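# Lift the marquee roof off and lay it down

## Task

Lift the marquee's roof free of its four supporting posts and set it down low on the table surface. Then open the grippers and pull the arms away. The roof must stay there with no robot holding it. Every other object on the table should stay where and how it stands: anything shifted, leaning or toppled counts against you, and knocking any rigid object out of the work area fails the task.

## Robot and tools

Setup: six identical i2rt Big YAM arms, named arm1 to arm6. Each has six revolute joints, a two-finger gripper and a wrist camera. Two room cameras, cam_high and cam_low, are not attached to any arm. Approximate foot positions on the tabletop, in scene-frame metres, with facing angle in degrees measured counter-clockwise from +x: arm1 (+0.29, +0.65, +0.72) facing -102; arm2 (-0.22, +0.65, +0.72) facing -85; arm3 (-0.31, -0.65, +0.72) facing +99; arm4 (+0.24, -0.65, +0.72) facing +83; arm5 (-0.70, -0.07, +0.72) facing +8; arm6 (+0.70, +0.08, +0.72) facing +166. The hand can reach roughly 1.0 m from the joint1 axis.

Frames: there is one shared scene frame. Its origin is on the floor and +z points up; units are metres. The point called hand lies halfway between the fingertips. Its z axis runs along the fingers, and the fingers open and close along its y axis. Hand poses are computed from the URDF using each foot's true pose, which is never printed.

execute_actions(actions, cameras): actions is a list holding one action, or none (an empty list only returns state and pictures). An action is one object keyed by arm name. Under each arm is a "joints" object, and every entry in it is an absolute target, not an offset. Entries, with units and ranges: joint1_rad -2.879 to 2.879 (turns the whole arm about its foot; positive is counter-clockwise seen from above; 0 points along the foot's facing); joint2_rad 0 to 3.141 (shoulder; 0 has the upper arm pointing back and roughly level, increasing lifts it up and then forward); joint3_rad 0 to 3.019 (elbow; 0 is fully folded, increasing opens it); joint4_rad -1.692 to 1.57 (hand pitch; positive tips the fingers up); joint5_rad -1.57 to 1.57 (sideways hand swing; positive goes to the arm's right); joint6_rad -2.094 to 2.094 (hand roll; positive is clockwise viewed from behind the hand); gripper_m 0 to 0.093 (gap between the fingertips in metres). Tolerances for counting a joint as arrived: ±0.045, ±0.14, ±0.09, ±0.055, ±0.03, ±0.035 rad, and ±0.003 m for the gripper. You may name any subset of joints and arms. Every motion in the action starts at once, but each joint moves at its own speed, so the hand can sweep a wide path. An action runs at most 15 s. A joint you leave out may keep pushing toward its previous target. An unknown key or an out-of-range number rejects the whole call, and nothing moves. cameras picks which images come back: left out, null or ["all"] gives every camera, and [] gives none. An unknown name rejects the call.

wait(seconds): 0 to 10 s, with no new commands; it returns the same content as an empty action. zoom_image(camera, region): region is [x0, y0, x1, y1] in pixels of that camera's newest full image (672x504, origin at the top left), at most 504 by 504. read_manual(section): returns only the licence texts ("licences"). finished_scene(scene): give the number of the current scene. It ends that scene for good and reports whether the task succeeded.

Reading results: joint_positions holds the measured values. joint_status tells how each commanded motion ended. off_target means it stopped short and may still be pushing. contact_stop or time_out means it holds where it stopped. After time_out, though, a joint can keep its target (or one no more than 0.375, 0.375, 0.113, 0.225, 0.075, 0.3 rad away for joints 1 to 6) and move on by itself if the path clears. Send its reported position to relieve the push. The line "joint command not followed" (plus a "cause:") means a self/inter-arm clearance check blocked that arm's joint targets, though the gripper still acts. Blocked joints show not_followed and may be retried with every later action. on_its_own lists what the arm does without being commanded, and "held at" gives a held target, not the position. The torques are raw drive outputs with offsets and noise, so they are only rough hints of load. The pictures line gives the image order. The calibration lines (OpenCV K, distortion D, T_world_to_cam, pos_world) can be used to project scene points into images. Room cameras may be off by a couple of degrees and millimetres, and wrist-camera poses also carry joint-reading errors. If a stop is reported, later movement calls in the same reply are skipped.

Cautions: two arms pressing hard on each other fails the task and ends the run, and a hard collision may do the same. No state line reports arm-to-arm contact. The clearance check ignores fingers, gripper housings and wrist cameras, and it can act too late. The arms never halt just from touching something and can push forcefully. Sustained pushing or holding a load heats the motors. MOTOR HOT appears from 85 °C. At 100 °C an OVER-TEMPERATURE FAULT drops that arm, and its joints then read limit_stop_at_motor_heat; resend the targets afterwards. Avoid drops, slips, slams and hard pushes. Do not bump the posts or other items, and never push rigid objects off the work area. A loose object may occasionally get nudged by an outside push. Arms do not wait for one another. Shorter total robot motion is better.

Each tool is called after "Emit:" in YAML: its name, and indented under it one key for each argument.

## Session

Emit:
execute_actions:
  actions: []

Scene clock: 0.00 s.
Joint torques (N m, as the arm reports them, + toward a larger angle): no reading
Motor temperatures (°C, as the motors report them): arm1=[24 25 26 22 25 25] | arm2=[22 23 28 25 23 23] | arm3=[23 23 25 26 25 24] | arm4=[21 25 26 22 23 23] | arm5=[24 23 28 25 22 25] | arm6=[24 25 25 26 24 23]
arm1.joint_positions: joint1_rad=+0.264 joint2_rad=+0.423 joint3_rad=+0.537 joint4_rad=-1.254 joint5_rad=+0.205 joint6_rad=-0.386 gripper_m=+0.095
arm1.joint_status: not commanded
arm1.hand: x=+0.2644 y=+0.4644 z=+0.9876 quat_wxyz=(-0.045, -0.539, -0.808, +0.233) (m; scene frame)
arm2.joint_positions: joint1_rad=-0.365 joint2_rad=+0.529 joint3_rad=+0.390 joint4_rad=-1.016 joint5_rad=-0.242 joint6_rad=+0.313 gripper_m=+0.095
arm2.joint_status: not commanded
arm2.hand: x=-0.2335 y=+0.4417 z=+0.8599 quat_wxyz=(-0.230, -0.841, -0.486, +0.055) (m; scene frame)
arm3.joint_positions: joint1_rad=+0.100 joint2_rad=+0.340 joint3_rad=+0.661 joint4_rad=-1.383 joint5_rad=+0.313 joint6_rad=+0.492 gripper_m=+0.094
arm3.joint_status: not commanded
arm3.hand: x=-0.3076 y=-0.4737 z=+0.9801 quat_wxyz=(-0.231, +0.578, -0.764, -0.169) (m; scene frame)
arm4.joint_positions: joint1_rad=-0.213 joint2_rad=+0.478 joint3_rad=+0.487 joint4_rad=-1.116 joint5_rad=-0.152 joint6_rad=-0.537 gripper_m=+0.095
arm4.joint_status: not commanded
arm4.hand: x=+0.2745 y=-0.4449 z=+0.8829 quat_wxyz=(-0.191, +0.776, -0.581, -0.155) (m; scene frame)
arm5.joint_positions: joint1_rad=+0.396 joint2_rad=+0.402 joint3_rad=+0.596 joint4_rad=-1.283 joint5_rad=+0.100 joint6_rad=+0.233 gripper_m=+0.095
arm5.joint_status: not commanded
arm5.hand: x=-0.5265 y=+0.0048 z=+0.9192 quat_wxyz=(-0.239, +0.118, -0.963, -0.040) (m; scene frame)
arm6.joint_positions: joint1_rad=-0.297 joint2_rad=+0.503 joint3_rad=+0.450 joint4_rad=-1.052 joint5_rad=-0.299 joint6_rad=-0.184 gripper_m=+0.094
arm6.joint_status: not commanded
arm6.hand: x=+0.4920 y=+0.1495 z=+0.8943 quat_wxyz=(+0.057, +0.954, -0.145, -0.258) (m; scene frame)
pictures: arm1_cam_wrist, arm2_cam_wrist, arm3_cam_wrist, arm4_cam_wrist, arm5_cam_wrist, arm6_cam_wrist, cam_high, cam_low
Images, in order (width x height): arm1_cam_wrist 672x504, arm2_cam_wrist 672x504, arm3_cam_wrist 672x504, arm4_cam_wrist 672x504, arm5_cam_wrist 672x504, arm6_cam_wrist 672x504, cam_high 672x504, cam_low 672x504.

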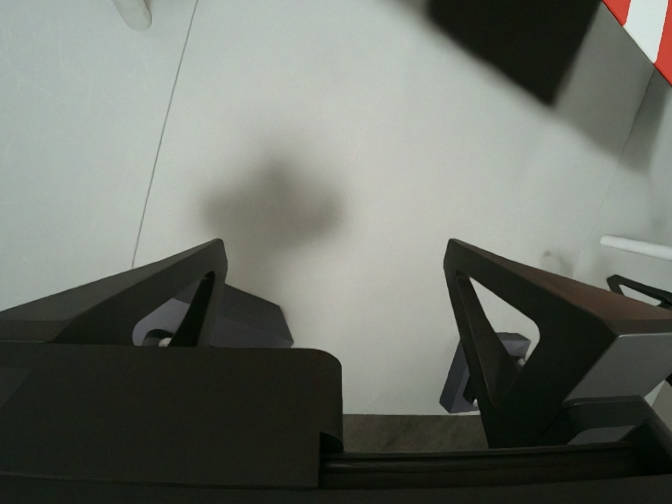

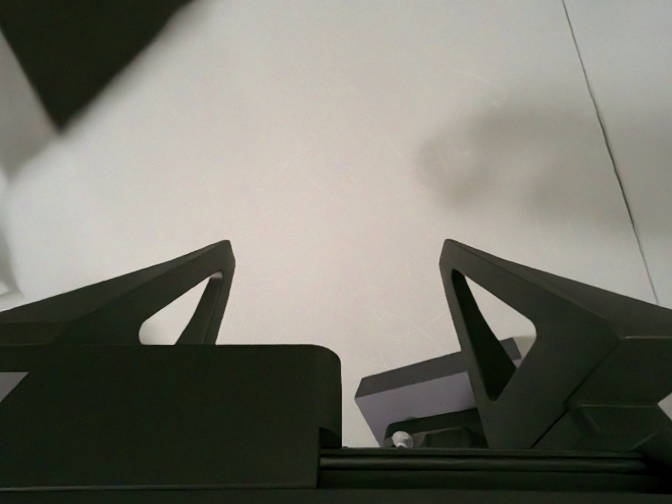

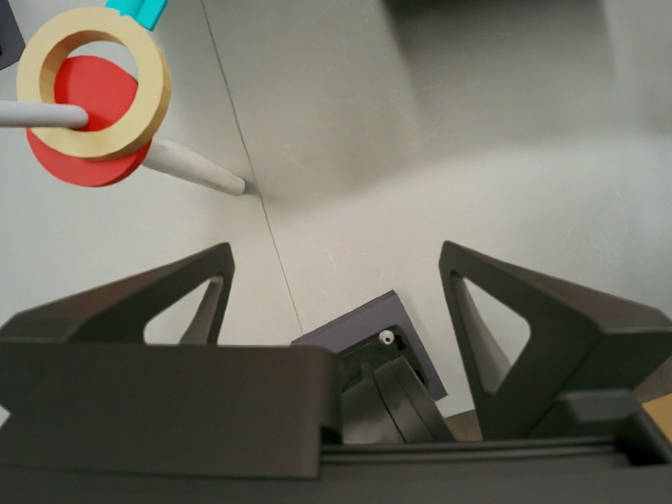

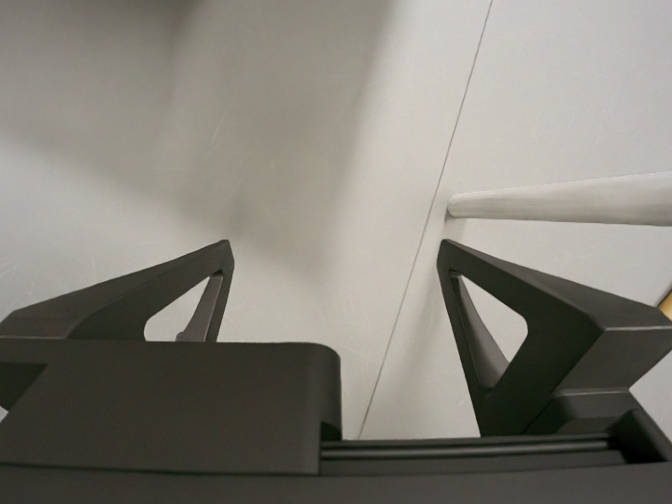

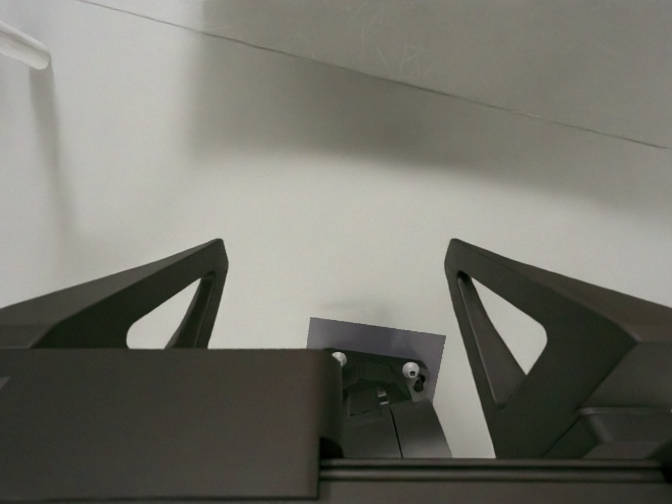

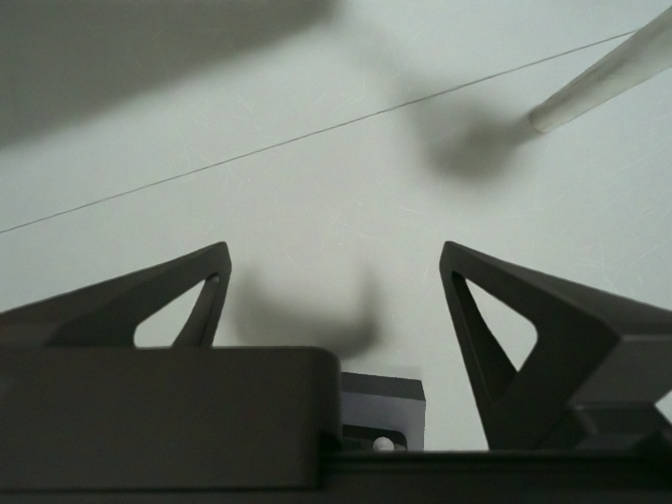

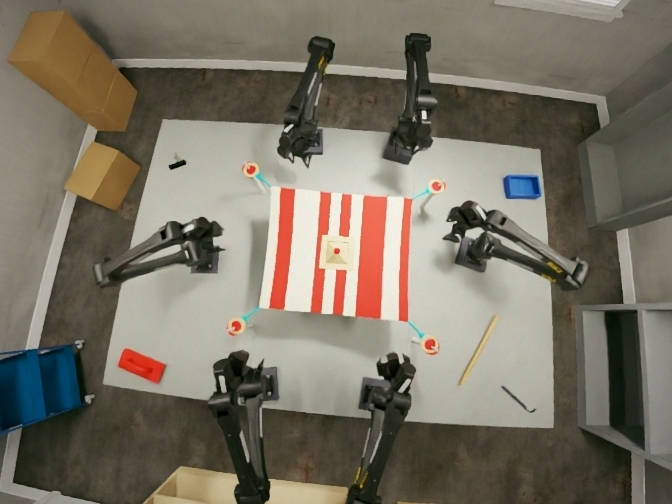

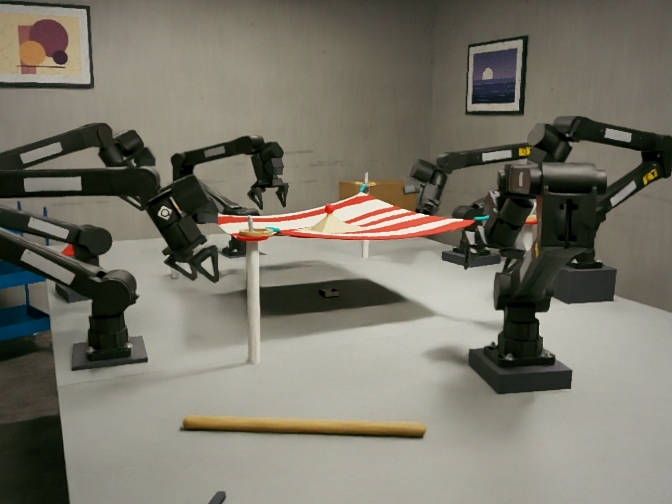

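Emit:
execute_actions:
  actions:
    - {"arm1":{"joints":{"joint2_rad":0.8,"joint3_rad":1.35,"joint4_rad":-1.63,"joint5_rad":0,"joint6_rad":0.5}},"arm2":{"joints":{"joint2_rad":0.8,"joint3_rad":1.53,"joint4_rad":-1.69,"joint5_rad":0,"joint6_rad":-0.6}},"arm3":{"joints":{"joint2_rad":0.6,"joint3_rad":1.34,"joint4_rad":-1.68}},"arm4":{"joints":{"joint1_rad":-0.1,"joint2_rad":0.7,"joint3_rad":1.45,"joint4_rad":-1.69}},"arm5":{"joints":{"joint1_rad":0.1}},"arm6":{"joints":{"joint1_rad":0.25}}}
  cameras: []

Emit:
execute_actions:
  actions:
    - {"arm1":{"joints":{"joint1_rad":0.564,"joint2_rad":1.26,"joint6_rad":1.3}},"arm2":{"joints":{"joint1_rad":-0.665,"joint2_rad":1.32,"joint6_rad":-1.5}},"arm3":{"joints":{"joint1_rad":0.075,"joint2_rad":1.08,"joint5_rad":0,"joint6_rad":1.1}},"arm4":{"joints":{"joint1_rad":-0.429,"joint2_rad":1.13,"joint5_rad":0,"joint6_rad":-1.38}}}
  cameras: ["arm1_cam_wrist","arm2_cam_wrist","arm3_cam_wrist","arm4_cam_wrist","cam_low"]

Scene clock: 13.53 s.
Joint torques (N m, as the arm reports them, + toward a larger angle): arm1=[-0.06 -0.95 12.37  0.93 -0.02  0.08] | arm2=[-1.25 -0.07  9.38  1.38  0.03 -0.04] | arm3=[ 0.66  1.94  9.24  0.12  0.19 -0.08] | arm4=[ 1.42  0.35 12.34  0.92 -0.17 -0.02] | arm5=[-2.3   2.58 10.08  1.48  0.07 -0.03] | arm6=[ 1.08  0.88 11.52  1.68 -0.19  0.02]
Motor temperatures (°C, as the motors report them): arm1=[24 25 30 22 25 25] | arm2=[22 23 33 25 23 23] | arm3=[23 23 29 26 25 24] | arm4=[21 25 31 22 23 23] | arm5=[24 23 31 25 22 25] | arm6=[24 25 29 26 24 23]
arm1.joint_positions: joint1_rad=+0.264 joint2_rad=+0.800 joint3_rad=+1.313 joint4_rad=-1.619 joint5_rad=+0.004 joint6_rad=+0.484 gripper_m=+0.095
arm1.joint_status: all done
arm1.hand: x=+0.3017 y=+0.4031 z=+1.2341 quat_wxyz=(-0.203, -0.819, -0.525, +0.116) (m; scene frame)
arm2.joint_positions: joint1_rad=-0.365 joint2_rad=+0.800 joint3_rad=+1.499 joint4_rad=-1.678 joint5_rad=-0.003 joint6_rad=-0.591 gripper_m=+0.095
arm2.joint_status: all done
arm2.hand: x=-0.2810 y=+0.4218 z=+1.2443 quat_wxyz=(-0.104, -0.556, -0.779, +0.273) (m; scene frame)
arm3.joint_positions: joint1_rad=+0.100 joint2_rad=+0.596 joint3_rad=+1.312 joint4_rad=-1.664 joint5_rad=+0.313 joint6_rad=+0.492 gripper_m=+0.094
arm3.joint_status: all done
joint sent to its limit — the command would take arm3.joint4_rad past its lower limit, so that joint was sent only as far as its limit.
arm3.hand: x=-0.3099 y=-0.4642 z=+1.2032 quat_wxyz=(-0.250, +0.561, -0.758, -0.219) (m; scene frame)
arm4.joint_positions: joint1_rad=-0.103 joint2_rad=+0.698 joint3_rad=+1.408 joint4_rad=-1.677 joint5_rad=-0.152 joint6_rad=-0.537 gripper_m=+0.095
arm4.joint_status: all done
arm4.hand: x=+0.2504 y=-0.4497 z=+1.2066 quat_wxyz=(-0.244, +0.794, -0.523, -0.191) (m; scene frame)
arm5.joint_positions: joint1_rad=+0.111 joint2_rad=+0.402 joint3_rad=+0.596 joint4_rad=-1.283 joint5_rad=+0.100 joint6_rad=+0.233 gripper_m=+0.095
arm5.joint_status: all done
arm5.hand: x=-0.5125 y=-0.0470 z=+0.9192 quat_wxyz=(-0.243, -0.020, -0.970, -0.006) (m; scene frame)
arm6.joint_positions: joint1_rad=+0.240 joint2_rad=+0.503 joint3_rad=+0.450 joint4_rad=-1.052 joint5_rad=-0.299 joint6_rad=-0.184 gripper_m=+0.094
arm6.joint_status: all done
arm6.hand: x=+0.4861 y=+0.0346 z=+0.8953 quat_wxyz=(+0.127, +0.957, +0.113, -0.236) (m; scene frame)
pictures: none
No camera images: the call's "cameras" was empty. Leave "cameras" out to get every camera's image.

Scene clock: 15.33 s.
Joint torques (N m, as the arm reports them, + toward a larger angle): arm1=[-0.25 -9.74 12.04  0.22  0.08  0.1 ] | arm2=[-1.37 -9.89  9.54  0.8  -0.08 -0.08] | arm3=[ 0.16 -5.38 10.14 -0.48 -0.17  0.  ] | arm4=[ 1.01 -7.31 12.74  0.3  -0.06 -0.2 ] | arm5=[-1.01  2.44 10.11  1.25  0.13  0.04] | arm6=[ 0.88  1.13 11.61  1.76 -0.19  0.04]
Motor temperatures (°C, as the motors report them): arm1=[24 26 30 22 25 25] | arm2=[22 23 33 25 23 23] | arm3=[23 23 29 26 25 24] | arm4=[21 25 31 22 23 23] | arm5=[24 23 32 25 22 25] | arm6=[24 25 30 26 24 23]
arm1.joint_positions: joint1_rad=+0.566 joint2_rad=+1.276 joint3_rad=+1.321 joint4_rad=-1.622 joint5_rad=+0.002 joint6_rad=+1.284 gripper_m=+0.095
arm1.joint_status: all done
arm1.hand: x=+0.4131 y=+0.3170 z=+1.1011 quat_wxyz=(+0.000, -0.949, -0.316, +0.001) (m; scene frame)
arm2.joint_positions: joint1_rad=-0.666 joint2_rad=+1.328 joint3_rad=+1.513 joint4_rad=-1.681 joint5_rad=-0.001 joint6_rad=-1.491 gripper_m=+0.095
arm2.joint_status: all done
arm2.hand: x=-0.4284 y=+0.3197 z=+1.0924 quat_wxyz=(+0.008, -0.315, -0.948, +0.036) (m; scene frame)
arm3.joint_positions: joint1_rad=+0.080 joint2_rad=+1.078 joint3_rad=+1.312 joint4_rad=-1.667 joint5_rad=+0.004 joint6_rad=+1.092 gripper_m=+0.094
arm3.joint_status: all done
arm3.hand: x=-0.3933 y=-0.3502 z=+1.0861 quat_wxyz=(-0.007, +0.368, -0.928, -0.063) (m; scene frame)
arm4.joint_positions: joint1_rad=-0.427 joint2_rad=+1.142 joint3_rad=+1.418 joint4_rad=-1.680 joint5_rad=-0.002 joint6_rad=-1.365 gripper_m=+0.095
arm4.joint_status: all done
arm4.hand: x=+0.4010 y=-0.3606 z=+1.0982 quat_wxyz=(-0.087, +0.934, -0.346, +0.010) (m; scene frame)
arm5.joint_positions: joint1_rad=+0.111 joint2_rad=+0.402 joint3_rad=+0.596 joint4_rad=-1.283 joint5_rad=+0.100 joint6_rad=+0.233 gripper_m=+0.095
arm5.joint_status: not commanded
arm5.hand: x=-0.5125 y=-0.0470 z=+0.9192 quat_wxyz=(-0.243, -0.020, -0.970, -0.006) (m; scene frame)
arm6.joint_positions: joint1_rad=+0.240 joint2_rad=+0.503 joint3_rad=+0.450 joint4_rad=-1.052 joint5_rad=-0.299 joint6_rad=-0.184 gripper_m=+0.094
arm6.joint_status: not commanded
arm6.hand: x=+0.4861 y=+0.0346 z=+0.8953 quat_wxyz=(+0.127, +0.957, +0.113, -0.236) (m; scene frame)
pictures: arm1_cam_wrist, arm2_cam_wrist, arm3_cam_wrist, arm4_cam_wrist, cam_low
camera_calibration (this result's frames):
arm1_cam_wrist: T_world_to_cam=[[-0.603311, 0.797506, -0.000835864, -0.0047545], [0.649167, 0.491701, 0.580355, -1.05607], [0.463247, 0.349592, -0.814363, 0.71671], [0, 0, 0, 1]] pos_world=[0.350684, 0.272507, 1.19655]
arm2_cam_wrist: T_world_to_cam=[[-0.602078, -0.795142, 0.0724683, -0.085177], [-0.621841, 0.523907, 0.582095, -1.06339], [-0.500815, 0.305403, -0.809885, 0.695783], [0, 0, 0, 1]] pos_world=[-0.364084, 0.276895, 1.18867]
arm3_cam_wrist: T_world_to_cam=[[0.682256, -0.723387, -0.10601, 0.129537], [-0.578658, -0.622905, 0.526445, -1.01151], [-0.446858, -0.297826, -0.843574, 0.762947], [0, 0, 0, 1]] pos_world=[-0.332767, -0.309144, 1.18984]
arm4_cam_wrist: T_world_to_cam=[[0.639414, 0.74766, 0.179314, -0.187441], [0.574196, -0.619454, 0.535328, -1.03796], [0.51132, -0.239335, -0.825391, 0.735375], [0, 0, 0, 1]] pos_world=[0.339831, -0.326823, 1.19623]
Images, in order (width x height): arm1_cam_wrist 672x504, arm2_cam_wrist 672x504, arm3_cam_wrist 672x504, arm4_cam_wrist 672x504, cam_low 672x504.

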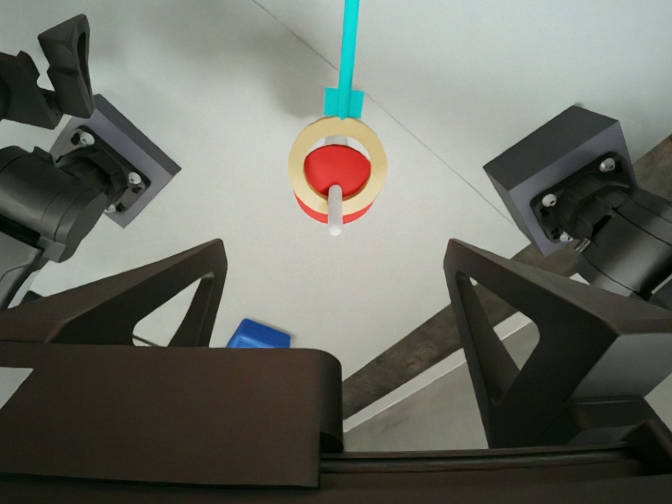

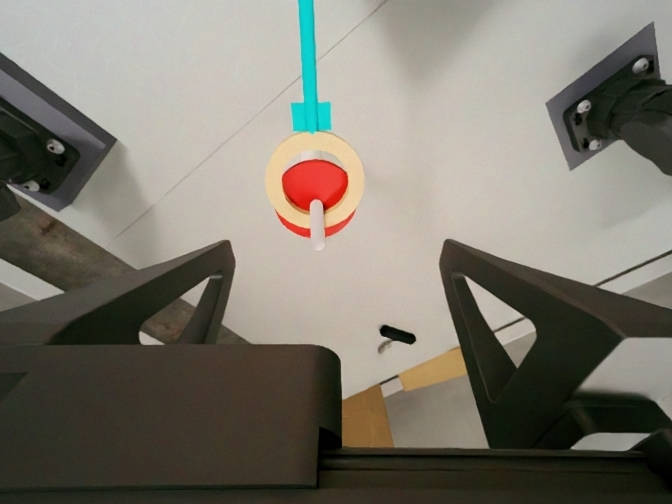

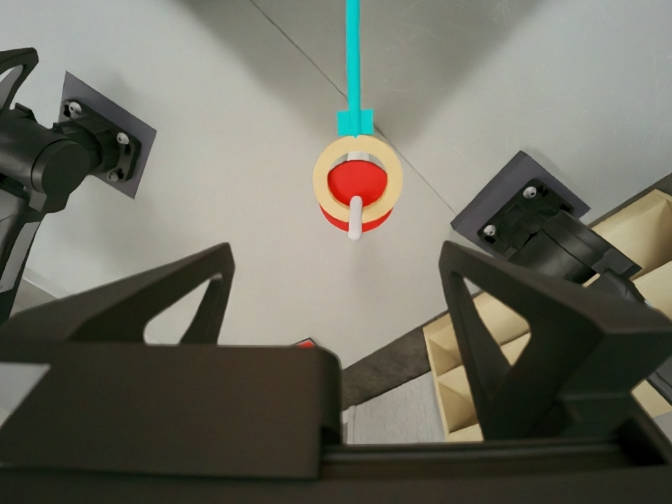

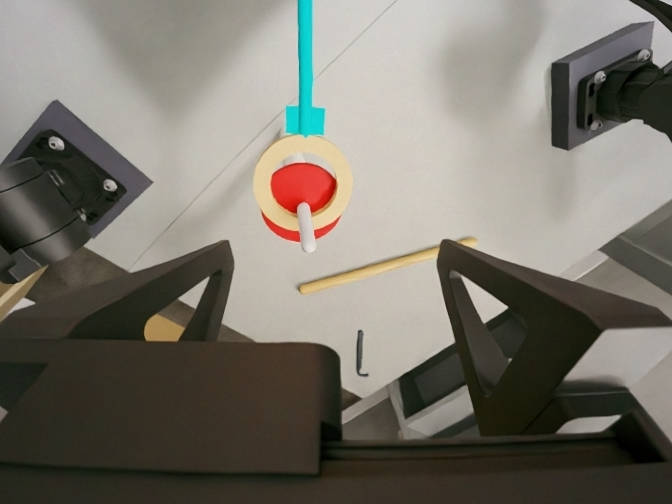

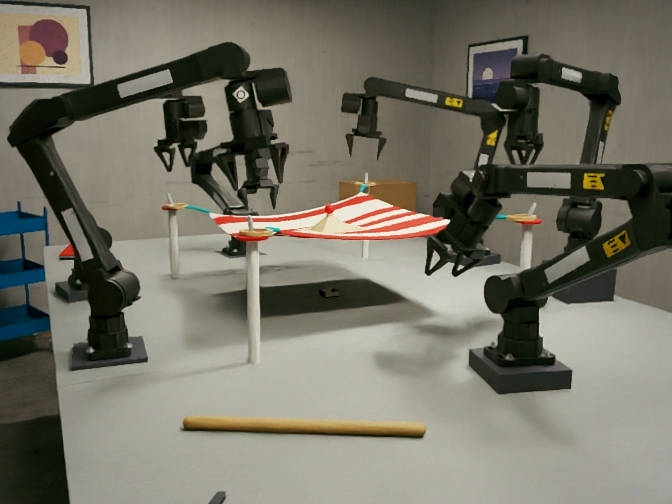

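Emit:
execute_actions:
  actions:
    - {"arm1":{"joints":{"joint2_rad":1.292,"joint3_rad":1.08,"joint4_rad":-1.344}},"arm2":{"joints":{"joint2_rad":1.358,"joint3_rad":1.332,"joint4_rad":-1.542}},"arm3":{"joints":{"joint2_rad":1.124,"joint3_rad":1.098,"joint4_rad":-1.532}},"arm4":{"joints":{"joint2_rad":1.193,"joint3_rad":1.275,"joint4_rad":-1.62}}}
  cameras: ["arm1_cam_wrist","arm2_cam_wrist","arm3_cam_wrist","arm4_cam_wrist"]

Scene clock: 27.10 s.
Joint torques (N m, as the arm reports them, + toward a larger angle): arm1=[-0.2  -7.65  9.83  0.97  0.09  0.07] | arm2=[-1.51 -9.06  8.5   1.36 -0.06 -0.08] | arm3=[ 0.16 -6.58  8.53  0.01 -0.18 -0.01] | arm4=[ 1.03 -8.01 11.04  1.11 -0.06 -0.21] | arm5=[-1.41  2.48 10.19  1.43  0.13  0.04] | arm6=[ 0.53  1.46 11.56  1.79 -0.19  0.02]
Motor temperatures (°C, as the motors report them): arm1=[24 26 31 22 25 25] | arm2=[22 23 34 25 23 23] | arm3=[23 24 31 26 25 24] | arm4=[21 26 32 22 23 23] | arm5=[24 23 33 25 22 25] | arm6=[24 25 31 26 24 23]
arm1.joint_positions: joint1_rad=+0.566 joint2_rad=+1.289 joint3_rad=+1.071 joint4_rad=-1.358 joint5_rad=+0.002 joint6_rad=+1.284 gripper_m=+0.095
arm1.joint_status: all done
arm1.hand: x=+0.4122 y=+0.3194 z=+1.0022 quat_wxyz=(-0.001, -0.949, -0.316, +0.001) (m; scene frame)
arm2.joint_positions: joint1_rad=-0.666 joint2_rad=+1.350 joint3_rad=+1.329 joint4_rad=-1.554 joint5_rad=-0.001 joint6_rad=-1.492 gripper_m=+0.095
arm2.joint_status: all done
arm2.hand: x=-0.4260 y=+0.3235 z=+1.0141 quat_wxyz=(-0.001, -0.315, -0.949, -0.002) (m; scene frame)
arm3.joint_positions: joint1_rad=+0.080 joint2_rad=+1.126 joint3_rad=+1.094 joint4_rad=-1.542 joint5_rad=+0.004 joint6_rad=+1.092 gripper_m=+0.094
arm3.joint_status: all done
arm3.hand: x=-0.3914 y=-0.3577 z=+0.9886 quat_wxyz=(+0.000, +0.369, -0.929, +0.007) (m; scene frame)
arm4.joint_positions: joint1_rad=-0.427 joint2_rad=+1.204 joint3_rad=+1.261 joint4_rad=-1.635 joint5_rad=-0.002 joint6_rad=-1.365 gripper_m=+0.095
arm4.joint_status: all done
arm4.hand: x=+0.3985 y=-0.3647 z=+1.0178 quat_wxyz=(-0.001, +0.938, -0.347, -0.002) (m; scene frame)
arm5.joint_positions: joint1_rad=+0.111 joint2_rad=+0.402 joint3_rad=+0.596 joint4_rad=-1.283 joint5_rad=+0.100 joint6_rad=+0.233 gripper_m=+0.095
arm5.joint_status: not commanded
arm5.hand: x=-0.5125 y=-0.0470 z=+0.9192 quat_wxyz=(-0.243, -0.020, -0.970, -0.006) (m; scene frame)
arm6.joint_positions: joint1_rad=+0.240 joint2_rad=+0.503 joint3_rad=+0.450 joint4_rad=-1.052 joint5_rad=-0.299 joint6_rad=-0.184 gripper_m=+0.094
arm6.joint_status: not commanded
arm6.hand: x=+0.4861 y=+0.0346 z=+0.8953 quat_wxyz=(+0.127, +0.957, +0.113, -0.236) (m; scene frame)
pictures: arm1_cam_wrist, arm2_cam_wrist, arm3_cam_wrist, arm4_cam_wrist
camera_calibration (this result's frames):
arm1_cam_wrist: T_world_to_cam=[[-0.603006, 0.797732, -0.00266397, -0.0057079], [0.648968, 0.492492, 0.579907, -0.998951], [0.463922, 0.347959, -0.814678, 0.636315], [0, 0, 0, 1]] pos_world=[0.349645, 0.275118, 1.09768]
arm2_cam_wrist: T_world_to_cam=[[-0.602869, -0.797822, -0.00538311, 0.00452963], [-0.646638, 0.484653, 0.589043, -1.02319], [-0.467343, 0.358596, -0.808084, 0.627581], [0, 0, 0, 1]] pos_world=[-0.36561, 0.27446, 1.10987]
arm3_cam_wrist: T_world_to_cam=[[0.683883, -0.729349, 0.0188267, -0.0124362], [-0.600078, -0.547618, 0.583113, -1.00119], [-0.414983, -0.410079, -0.812173, 0.620555], [0, 0, 0, 1]] pos_world=[-0.33477, -0.302866, 1.08804]
arm4_cam_wrist: T_world_to_cam=[[0.646636, 0.76273, 0.0102292, 0.00631951], [0.621282, -0.534403, 0.573081, -1.02213], [0.442573, -0.36422, -0.819435, 0.645135], [0, 0, 0, 1]] pos_world=[0.345426, -0.316079, 1.11435]
Images, in order (width x height): arm1_cam_wrist 672x504, arm2_cam_wrist 672x504, arm3_cam_wrist 672x504, arm4_cam_wrist 672x504.

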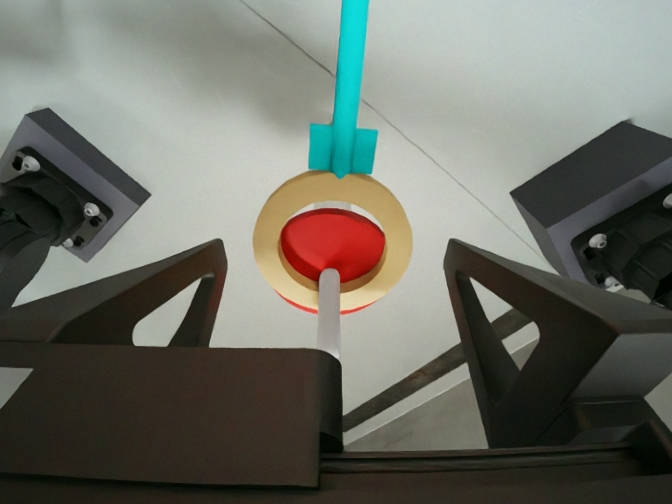

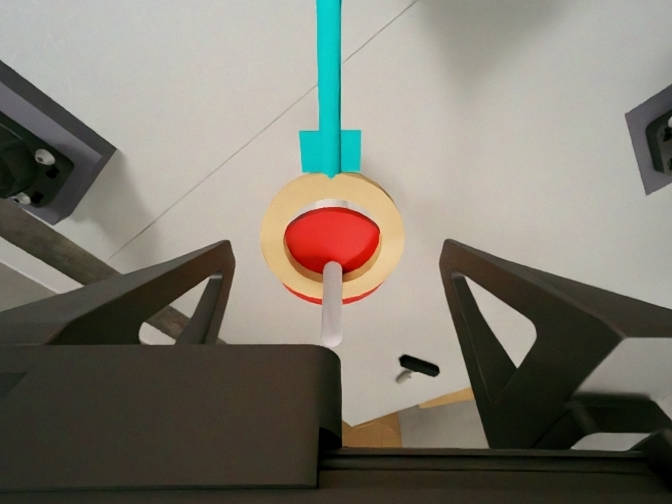

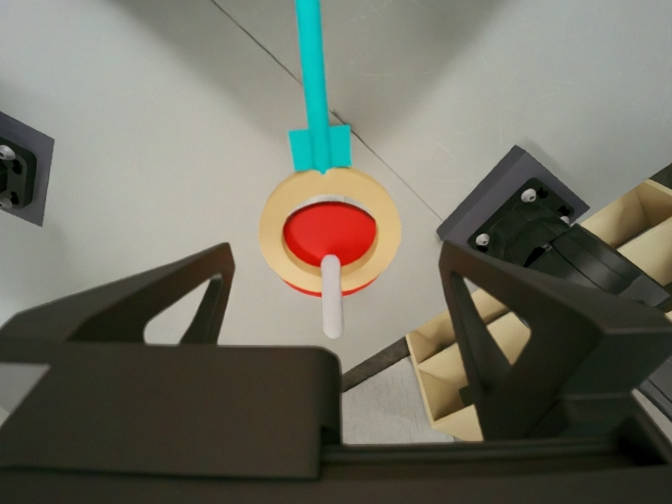

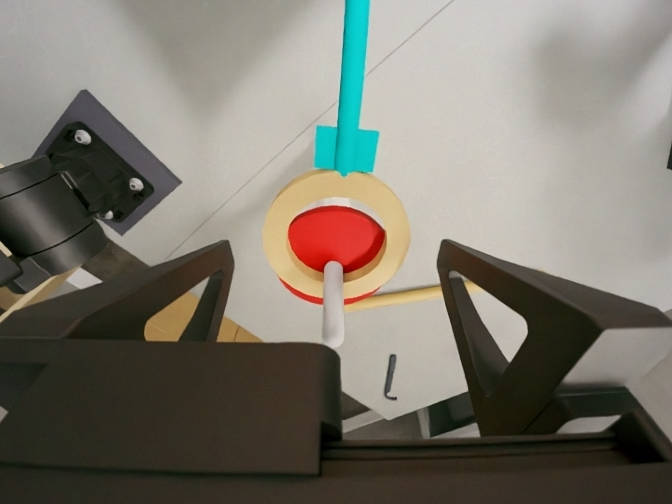

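Emit:
execute_actions:
  actions:
    - {"arm1":{"joints":{"joint3_rad":1.013,"joint4_rad":-1.248}},"arm2":{"joints":{"joint3_rad":1.257,"joint4_rad":-1.472}},"arm3":{"joints":{"joint3_rad":1.016,"joint4_rad":-1.436}},"arm4":{"joints":{"joint3_rad":1.199,"joint4_rad":-1.551}}}
  cameras: []

Emit:
execute_actions:
  actions:
    - {"arm1":{"joints":{"gripper_m":0.05}},"arm2":{"joints":{"gripper_m":0.05}},"arm3":{"joints":{"gripper_m":0.05}},"arm4":{"joints":{"gripper_m":0.05}}}
  cameras: ["arm1_cam_wrist","arm2_cam_wrist","arm3_cam_wrist","arm4_cam_wrist","cam_low"]

Scene clock: 34.87 s.
Joint torques (N m, as the arm reports them, + toward a larger angle): arm1=[-0.27 -7.86  9.97  1.07  0.08  0.07] | arm2=[-1.09 -8.11  8.4   1.31 -0.09 -0.11] | arm3=[ 0.16 -5.94  8.02 -0.06 -0.18  0.  ] | arm4=[ 1.07 -7.91 10.62  1.11 -0.06 -0.21] | arm5=[-1.44  1.87 10.09  1.44  0.13  0.05] | arm6=[ 1.11  1.35 11.58  1.83 -0.19  0.02]
Motor temperatures (°C, as the motors report them): arm1=[24 26 31 22 25 25] | arm2=[22 23 34 25 23 23] | arm3=[23 24 31 26 25 24] | arm4=[21 26 31 22 23 23] | arm5=[24 23 33 25 22 25] | arm6=[24 25 32 26 24 23]
arm1.joint_positions: joint1_rad=+0.566 joint2_rad=+1.289 joint3_rad=+1.006 joint4_rad=-1.262 joint5_rad=+0.002 joint6_rad=+1.284 gripper_m=+0.095
arm1.joint_status: all done
arm1.hand: x=+0.4127 y=+0.3180 z=+0.9782 quat_wxyz=(-0.016, -0.949, -0.316, +0.001) (m; scene frame)
arm2.joint_positions: joint1_rad=-0.666 joint2_rad=+1.350 joint3_rad=+1.256 joint4_rad=-1.484 joint5_rad=-0.001 joint6_rad=-1.492 gripper_m=+0.095
arm2.joint_status: all done
arm2.hand: x=-0.4247 y=+0.3255 z=+0.9863 quat_wxyz=(-0.001, -0.315, -0.949, -0.003) (m; scene frame)
arm3.joint_positions: joint1_rad=+0.080 joint2_rad=+1.123 joint3_rad=+1.017 joint4_rad=-1.446 joint5_rad=+0.004 joint6_rad=+1.092 gripper_m=+0.094
arm3.joint_status: all done
arm3.hand: x=-0.3920 y=-0.3556 z=+0.9603 quat_wxyz=(-0.001, +0.369, -0.929, -0.005) (m; scene frame)
arm4.joint_positions: joint1_rad=-0.427 joint2_rad=+1.203 joint3_rad=+1.191 joint4_rad=-1.566 joint5_rad=-0.002 joint6_rad=-1.365 gripper_m=+0.095
arm4.joint_status: all done
arm4.hand: x=+0.3985 y=-0.3644 z=+0.9911 quat_wxyz=(-0.001, +0.938, -0.347, -0.003) (m; scene frame)
arm5.joint_positions: joint1_rad=+0.111 joint2_rad=+0.402 joint3_rad=+0.596 joint4_rad=-1.283 joint5_rad=+0.100 joint6_rad=+0.233 gripper_m=+0.095
arm5.joint_status: not commanded
arm5.hand: x=-0.5125 y=-0.0470 z=+0.9192 quat_wxyz=(-0.243, -0.020, -0.970, -0.006) (m; scene frame)
arm6.joint_positions: joint1_rad=+0.240 joint2_rad=+0.503 joint3_rad=+0.450 joint4_rad=-1.052 joint5_rad=-0.299 joint6_rad=-0.184 gripper_m=+0.094
arm6.joint_status: not commanded
arm6.hand: x=+0.4861 y=+0.0346 z=+0.8953 quat_wxyz=(+0.127, +0.957, +0.113, -0.236) (m; scene frame)
pictures: none
No camera images: the call's "cameras" was empty. Leave "cameras" out to get every camera's image.

Scene clock: 35.47 s.
Joint torques (N m, as the arm reports them, + toward a larger angle): arm1=[-0.29 -8.89  9.74  1.05  0.08  0.07] | arm2=[-1.14 -8.66  8.42  1.43 -0.06 -0.11] | arm3=[ 0.18 -5.83  8.01 -0.07 -0.18 -0.01] | arm4=[ 1.01 -7.59 10.64  1.08 -0.06 -0.21] | arm5=[-1.23  2.42  9.93  1.51  0.09  0.02] | arm6=[ 0.95  1.13 11.56  1.78 -0.17  0.03]
Motor temperatures (°C, as the motors report them): arm1=[24 26 31 22 25 25] | arm2=[22 23 34 25 23 23] | arm3=[23 24 31 26 25 24] | arm4=[21 26 31 22 23 23] | arm5=[24 23 33 25 22 25] | arm6=[24 25 32 26 24 23]
arm1.joint_positions: joint1_rad=+0.566 joint2_rad=+1.289 joint3_rad=+1.006 joint4_rad=-1.262 joint5_rad=+0.002 joint6_rad=+1.285 gripper_m=+0.068
arm1.joint_status: gripper_m off_target (ended at +0.068, target +0.050)
arm1.hand: x=+0.4127 y=+0.3180 z=+0.9782 quat_wxyz=(-0.016, -0.949, -0.315, +0.001) (m; scene frame)
arm2.joint_positions: joint1_rad=-0.666 joint2_rad=+1.350 joint3_rad=+1.256 joint4_rad=-1.483 joint5_rad=-0.001 joint6_rad=-1.492 gripper_m=+0.068
arm2.joint_status: gripper_m off_target (ended at +0.068, target +0.050)
arm2.hand: x=-0.4248 y=+0.3254 z=+0.9863 quat_wxyz=(-0.001, -0.315, -0.949, -0.003) (m; scene frame)
arm3.joint_positions: joint1_rad=+0.080 joint2_rad=+1.123 joint3_rad=+1.017 joint4_rad=-1.446 joint5_rad=+0.004 joint6_rad=+1.092 gripper_m=+0.068
arm3.joint_status: gripper_m off_target (ended at +0.068, target +0.050)
arm3.hand: x=-0.3920 y=-0.3556 z=+0.9603 quat_wxyz=(-0.001, +0.369, -0.929, -0.005) (m; scene frame)
arm4.joint_positions: joint1_rad=-0.427 joint2_rad=+1.203 joint3_rad=+1.191 joint4_rad=-1.566 joint5_rad=-0.002 joint6_rad=-1.365 gripper_m=+0.068
arm4.joint_status: gripper_m off_target (ended at +0.068, target +0.050)
arm4.hand: x=+0.3986 y=-0.3643 z=+0.9911 quat_wxyz=(-0.001, +0.938, -0.347, -0.003) (m; scene frame)
arm5.joint_positions: joint1_rad=+0.111 joint2_rad=+0.402 joint3_rad=+0.596 joint4_rad=-1.283 joint5_rad=+0.100 joint6_rad=+0.233 gripper_m=+0.095
arm5.joint_status: not commanded
arm5.hand: x=-0.5125 y=-0.0470 z=+0.9192 quat_wxyz=(-0.243, -0.020, -0.970, -0.006) (m; scene frame)
arm6.joint_positions: joint1_rad=+0.240 joint2_rad=+0.503 joint3_rad=+0.450 joint4_rad=-1.052 joint5_rad=-0.299 joint6_rad=-0.184 gripper_m=+0.094
arm6.joint_status: not commanded
arm6.hand: x=+0.4861 y=+0.0346 z=+0.8953 quat_wxyz=(+0.127, +0.957, +0.113, -0.236) (m; scene frame)
pictures: arm1_cam_wrist, arm2_cam_wrist, arm3_cam_wrist, arm4_cam_wrist, cam_low
camera_calibration (this result's frames):
arm1_cam_wrist: T_world_to_cam=[[-0.602528, 0.797446, -0.0322614, 0.0245779], [0.64294, 0.508943, 0.572368, -0.979991], [0.472852, 0.324126, -0.819362, 0.625461], [0, 0, 0, 1]] pos_world=[0.349134, 0.276432, 1.07419]
arm2_cam_wrist: T_world_to_cam=[[-0.602556, -0.798039, -0.00766339, 0.0089776], [-0.647542, 0.483266, 0.589189, -1.00705], [-0.466493, 0.359982, -0.807959, 0.604805], [0, 0, 0, 1]] pos_world=[-0.36456, 0.276119, 1.08207]
arm3_cam_wrist: T_world_to_cam=[[0.683901, -0.729574, -0.00151432, 0.00950045], [-0.596482, -0.560334, 0.574661, -0.978986], [-0.420106, -0.392108, -0.81839, 0.608547], [0, 0, 0, 1]] pos_world=[-0.334791, -0.303012, 1.06063]
arm4_cam_wrist: T_world_to_cam=[[0.646347, 0.762985, 0.00948352, 0.00720134], [0.621697, -0.533783, 0.573209, -1.00676], [0.442412, -0.364596, -0.819354, 0.623188], [0, 0, 0, 1]] pos_world=[0.345539, -0.315673, 1.08763]
Images, in order (width x height): arm1_cam_wrist 672x504, arm2_cam_wrist 672x504, arm3_cam_wrist 672x504, arm4_cam_wrist 672x504, cam_low 672x504.

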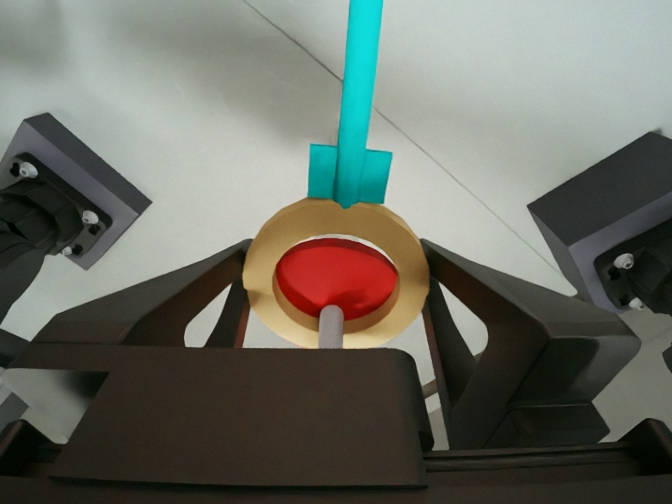

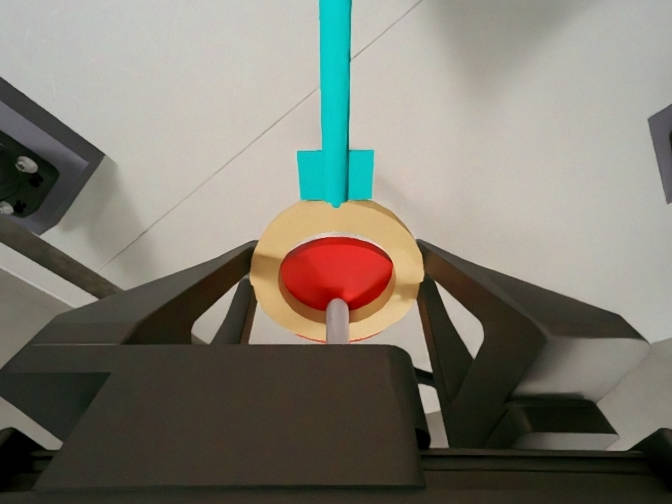

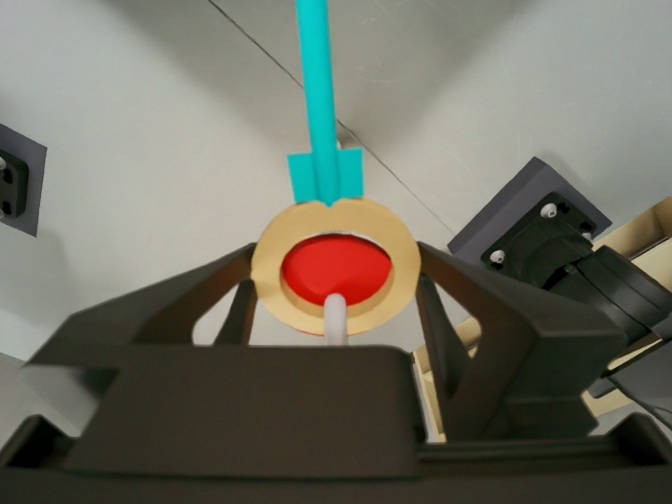

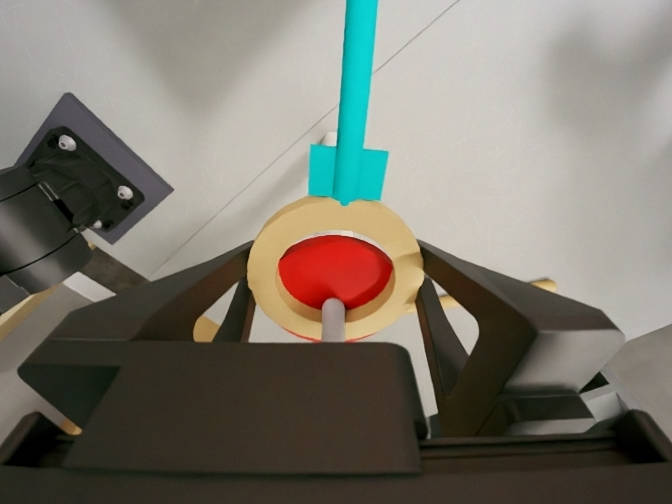

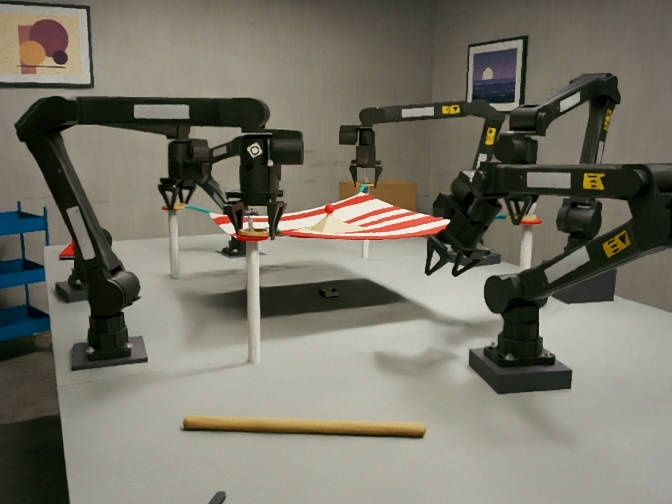

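Emit:
execute_actions:
  actions:
    - {"arm1":{"joints":{"joint1_rad":0.617,"joint3_rad":1.076,"joint4_rad":-1.327}},"arm2":{"joints":{"joint1_rad":-0.715,"joint3_rad":1.322,"joint4_rad":-1.528}},"arm3":{"joints":{"joint1_rad":0.135,"joint3_rad":1.087,"joint4_rad":-1.505}},"arm4":{"joints":{"joint1_rad":-0.48,"joint3_rad":1.27,"joint4_rad":-1.62}}}
  cameras: ["arm1_cam_wrist","arm2_cam_wrist","arm3_cam_wrist","arm4_cam_wrist","cam_low"]

Scene clock: 39.57 s.
Joint torques (N m, as the arm reports them, + toward a larger angle): arm1=[ 0.56 -8.18 13.22 -0.04 -0.13  0.06] | arm2=[-2.64 -8.61 11.56  0.41  0.43 -0.08] | arm3=[ 1.14 -6.46 10.86 -1.07 -0.26 -0.02] | arm4=[-0.51 -7.72 15.07 -0.36  0.25 -0.2 ] | arm5=[-1.11  2.78 10.14  1.18  0.09  0.04] | arm6=[ 0.97  1.28 11.57  1.65 -0.19  0.03]
Motor temperatures (°C, as the motors report them): arm1=[24 26 31 22 25 25] | arm2=[22 23 34 25 23 23] | arm3=[23 24 31 26 25 24] | arm4=[21 26 31 22 23 23] | arm5=[24 23 34 25 22 25] | arm6=[24 25 32 26 24 23]
arm1.joint_positions: joint1_rad=+0.604 joint2_rad=+1.289 joint3_rad=+1.032 joint4_rad=-1.311 joint5_rad=+0.009 joint6_rad=+1.286 gripper_m=+0.068
arm1.joint_status: all done
arm1.hand: x=+0.4230 y=+0.3256 z=+0.9875 quat_wxyz=(-0.004, -0.943, -0.333, +0.005) (m; scene frame)
arm2.joint_positions: joint1_rad=-0.692 joint2_rad=+1.350 joint3_rad=+1.277 joint4_rad=-1.517 joint5_rad=-0.014 joint6_rad=-1.494 gripper_m=+0.068
arm2.joint_status: all done
arm2.hand: x=-0.4300 y=+0.3317 z=+0.9942 quat_wxyz=(-0.009, -0.326, -0.945, -0.007) (m; scene frame)
arm3.joint_positions: joint1_rad=+0.125 joint2_rad=+1.123 joint3_rad=+1.046 joint4_rad=-1.490 joint5_rad=+0.006 joint6_rad=+1.093 gripper_m=+0.068
arm3.joint_status: all done
arm3.hand: x=-0.4038 y=-0.3619 z=+0.9712 quat_wxyz=(-0.001, +0.389, -0.921, +0.003) (m; scene frame)
arm4.joint_positions: joint1_rad=-0.465 joint2_rad=+1.203 joint3_rad=+1.212 joint4_rad=-1.603 joint5_rad=-0.010 joint6_rad=-1.367 gripper_m=+0.068
arm4.joint_status: all done
arm4.hand: x=+0.4062 y=-0.3734 z=+0.9991 quat_wxyz=(+0.006, +0.931, -0.364, -0.008) (m; scene frame)
arm5.joint_positions: joint1_rad=+0.111 joint2_rad=+0.402 joint3_rad=+0.596 joint4_rad=-1.283 joint5_rad=+0.100 joint6_rad=+0.233 gripper_m=+0.095
arm5.joint_status: not commanded
arm5.hand: x=-0.5125 y=-0.0470 z=+0.9192 quat_wxyz=(-0.243, -0.020, -0.970, -0.006) (m; scene frame)
arm6.joint_positions: joint1_rad=+0.240 joint2_rad=+0.503 joint3_rad=+0.450 joint4_rad=-1.052 joint5_rad=-0.299 joint6_rad=-0.184 gripper_m=+0.094
arm6.joint_status: not commanded
arm6.hand: x=+0.4861 y=+0.0346 z=+0.8953 quat_wxyz=(+0.127, +0.957, +0.113, -0.236) (m; scene frame)
pictures: arm1_cam_wrist, arm2_cam_wrist, arm3_cam_wrist, arm4_cam_wrist, cam_low
camera_calibration (this result's frames):
arm1_cam_wrist: T_world_to_cam=[[-0.631806, 0.775093, -0.00730215, 0.0200301], [0.632581, 0.521037, 0.573029, -0.996021], [0.447955, 0.357423, -0.819503, 0.62558], [0, 0, 0, 1]] pos_world=[0.362487, 0.279842, 1.08356]
arm2_cam_wrist: T_world_to_cam=[[-0.621722, -0.782939, -0.0216287, 0.0116239], [-0.645804, 0.496809, 0.579756, -1.01246], [-0.443168, 0.374415, -0.814503, 0.618257], [0, 0, 0, 1]] pos_world=[-0.372634, 0.280617, 1.0908]
arm3_cam_wrist: T_world_to_cam=[[0.714696, -0.69933, 0.0121144, 0.0231482], [-0.575047, -0.577647, 0.579349, -0.997929], [-0.398158, -0.421025, -0.81499, 0.605173], [0, 0, 0, 1]] pos_world=[-0.349446, -0.30547, 1.07108]
arm4_cam_wrist: T_world_to_cam=[[0.674136, 0.738559, -0.00844681, 0.00665173], [0.610673, -0.5509, 0.568848, -1.01844], [0.415474, -0.38864, -0.822399, 0.628118], [0, 0, 0, 1]] pos_world=[0.356481, -0.321858, 1.09596]
Images, in order (width x height): arm1_cam_wrist 672x504, arm2_cam_wrist 672x504, arm3_cam_wrist 672x504, arm4_cam_wrist 672x504, cam_low 672x504.

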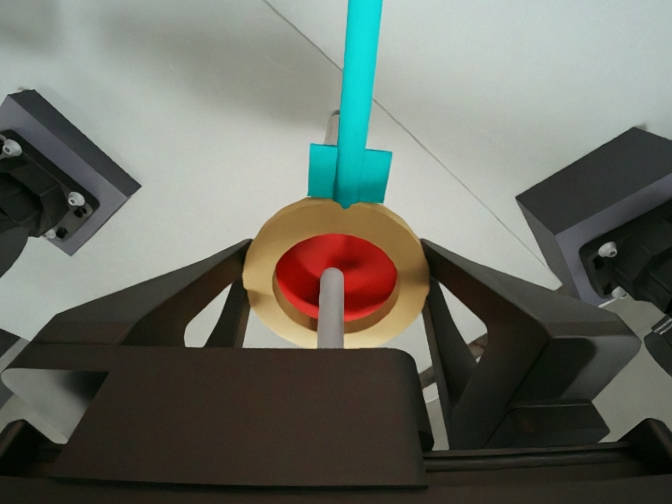

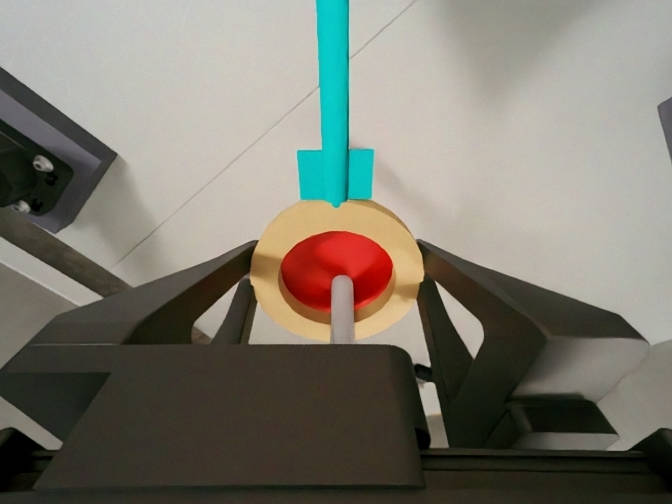

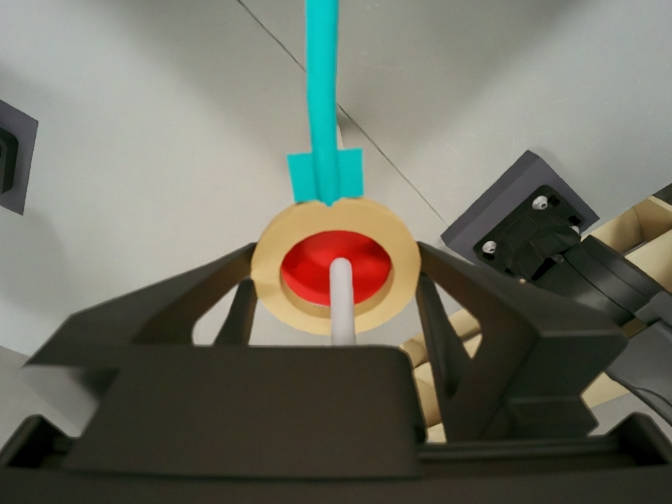

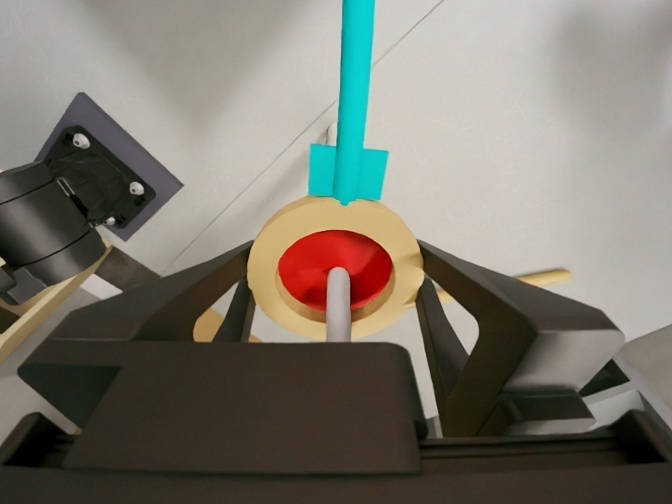

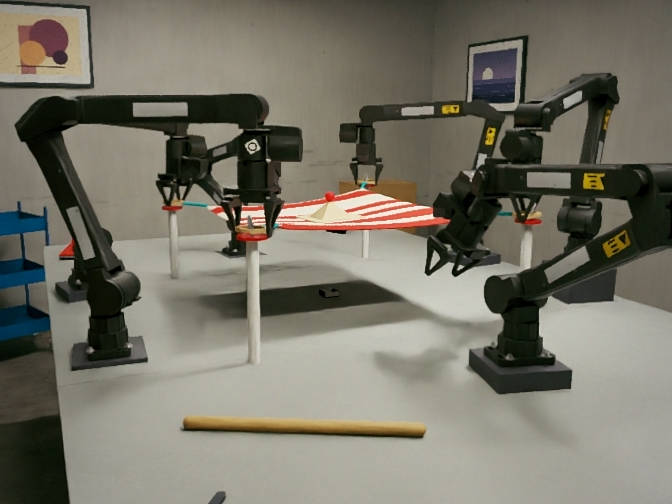

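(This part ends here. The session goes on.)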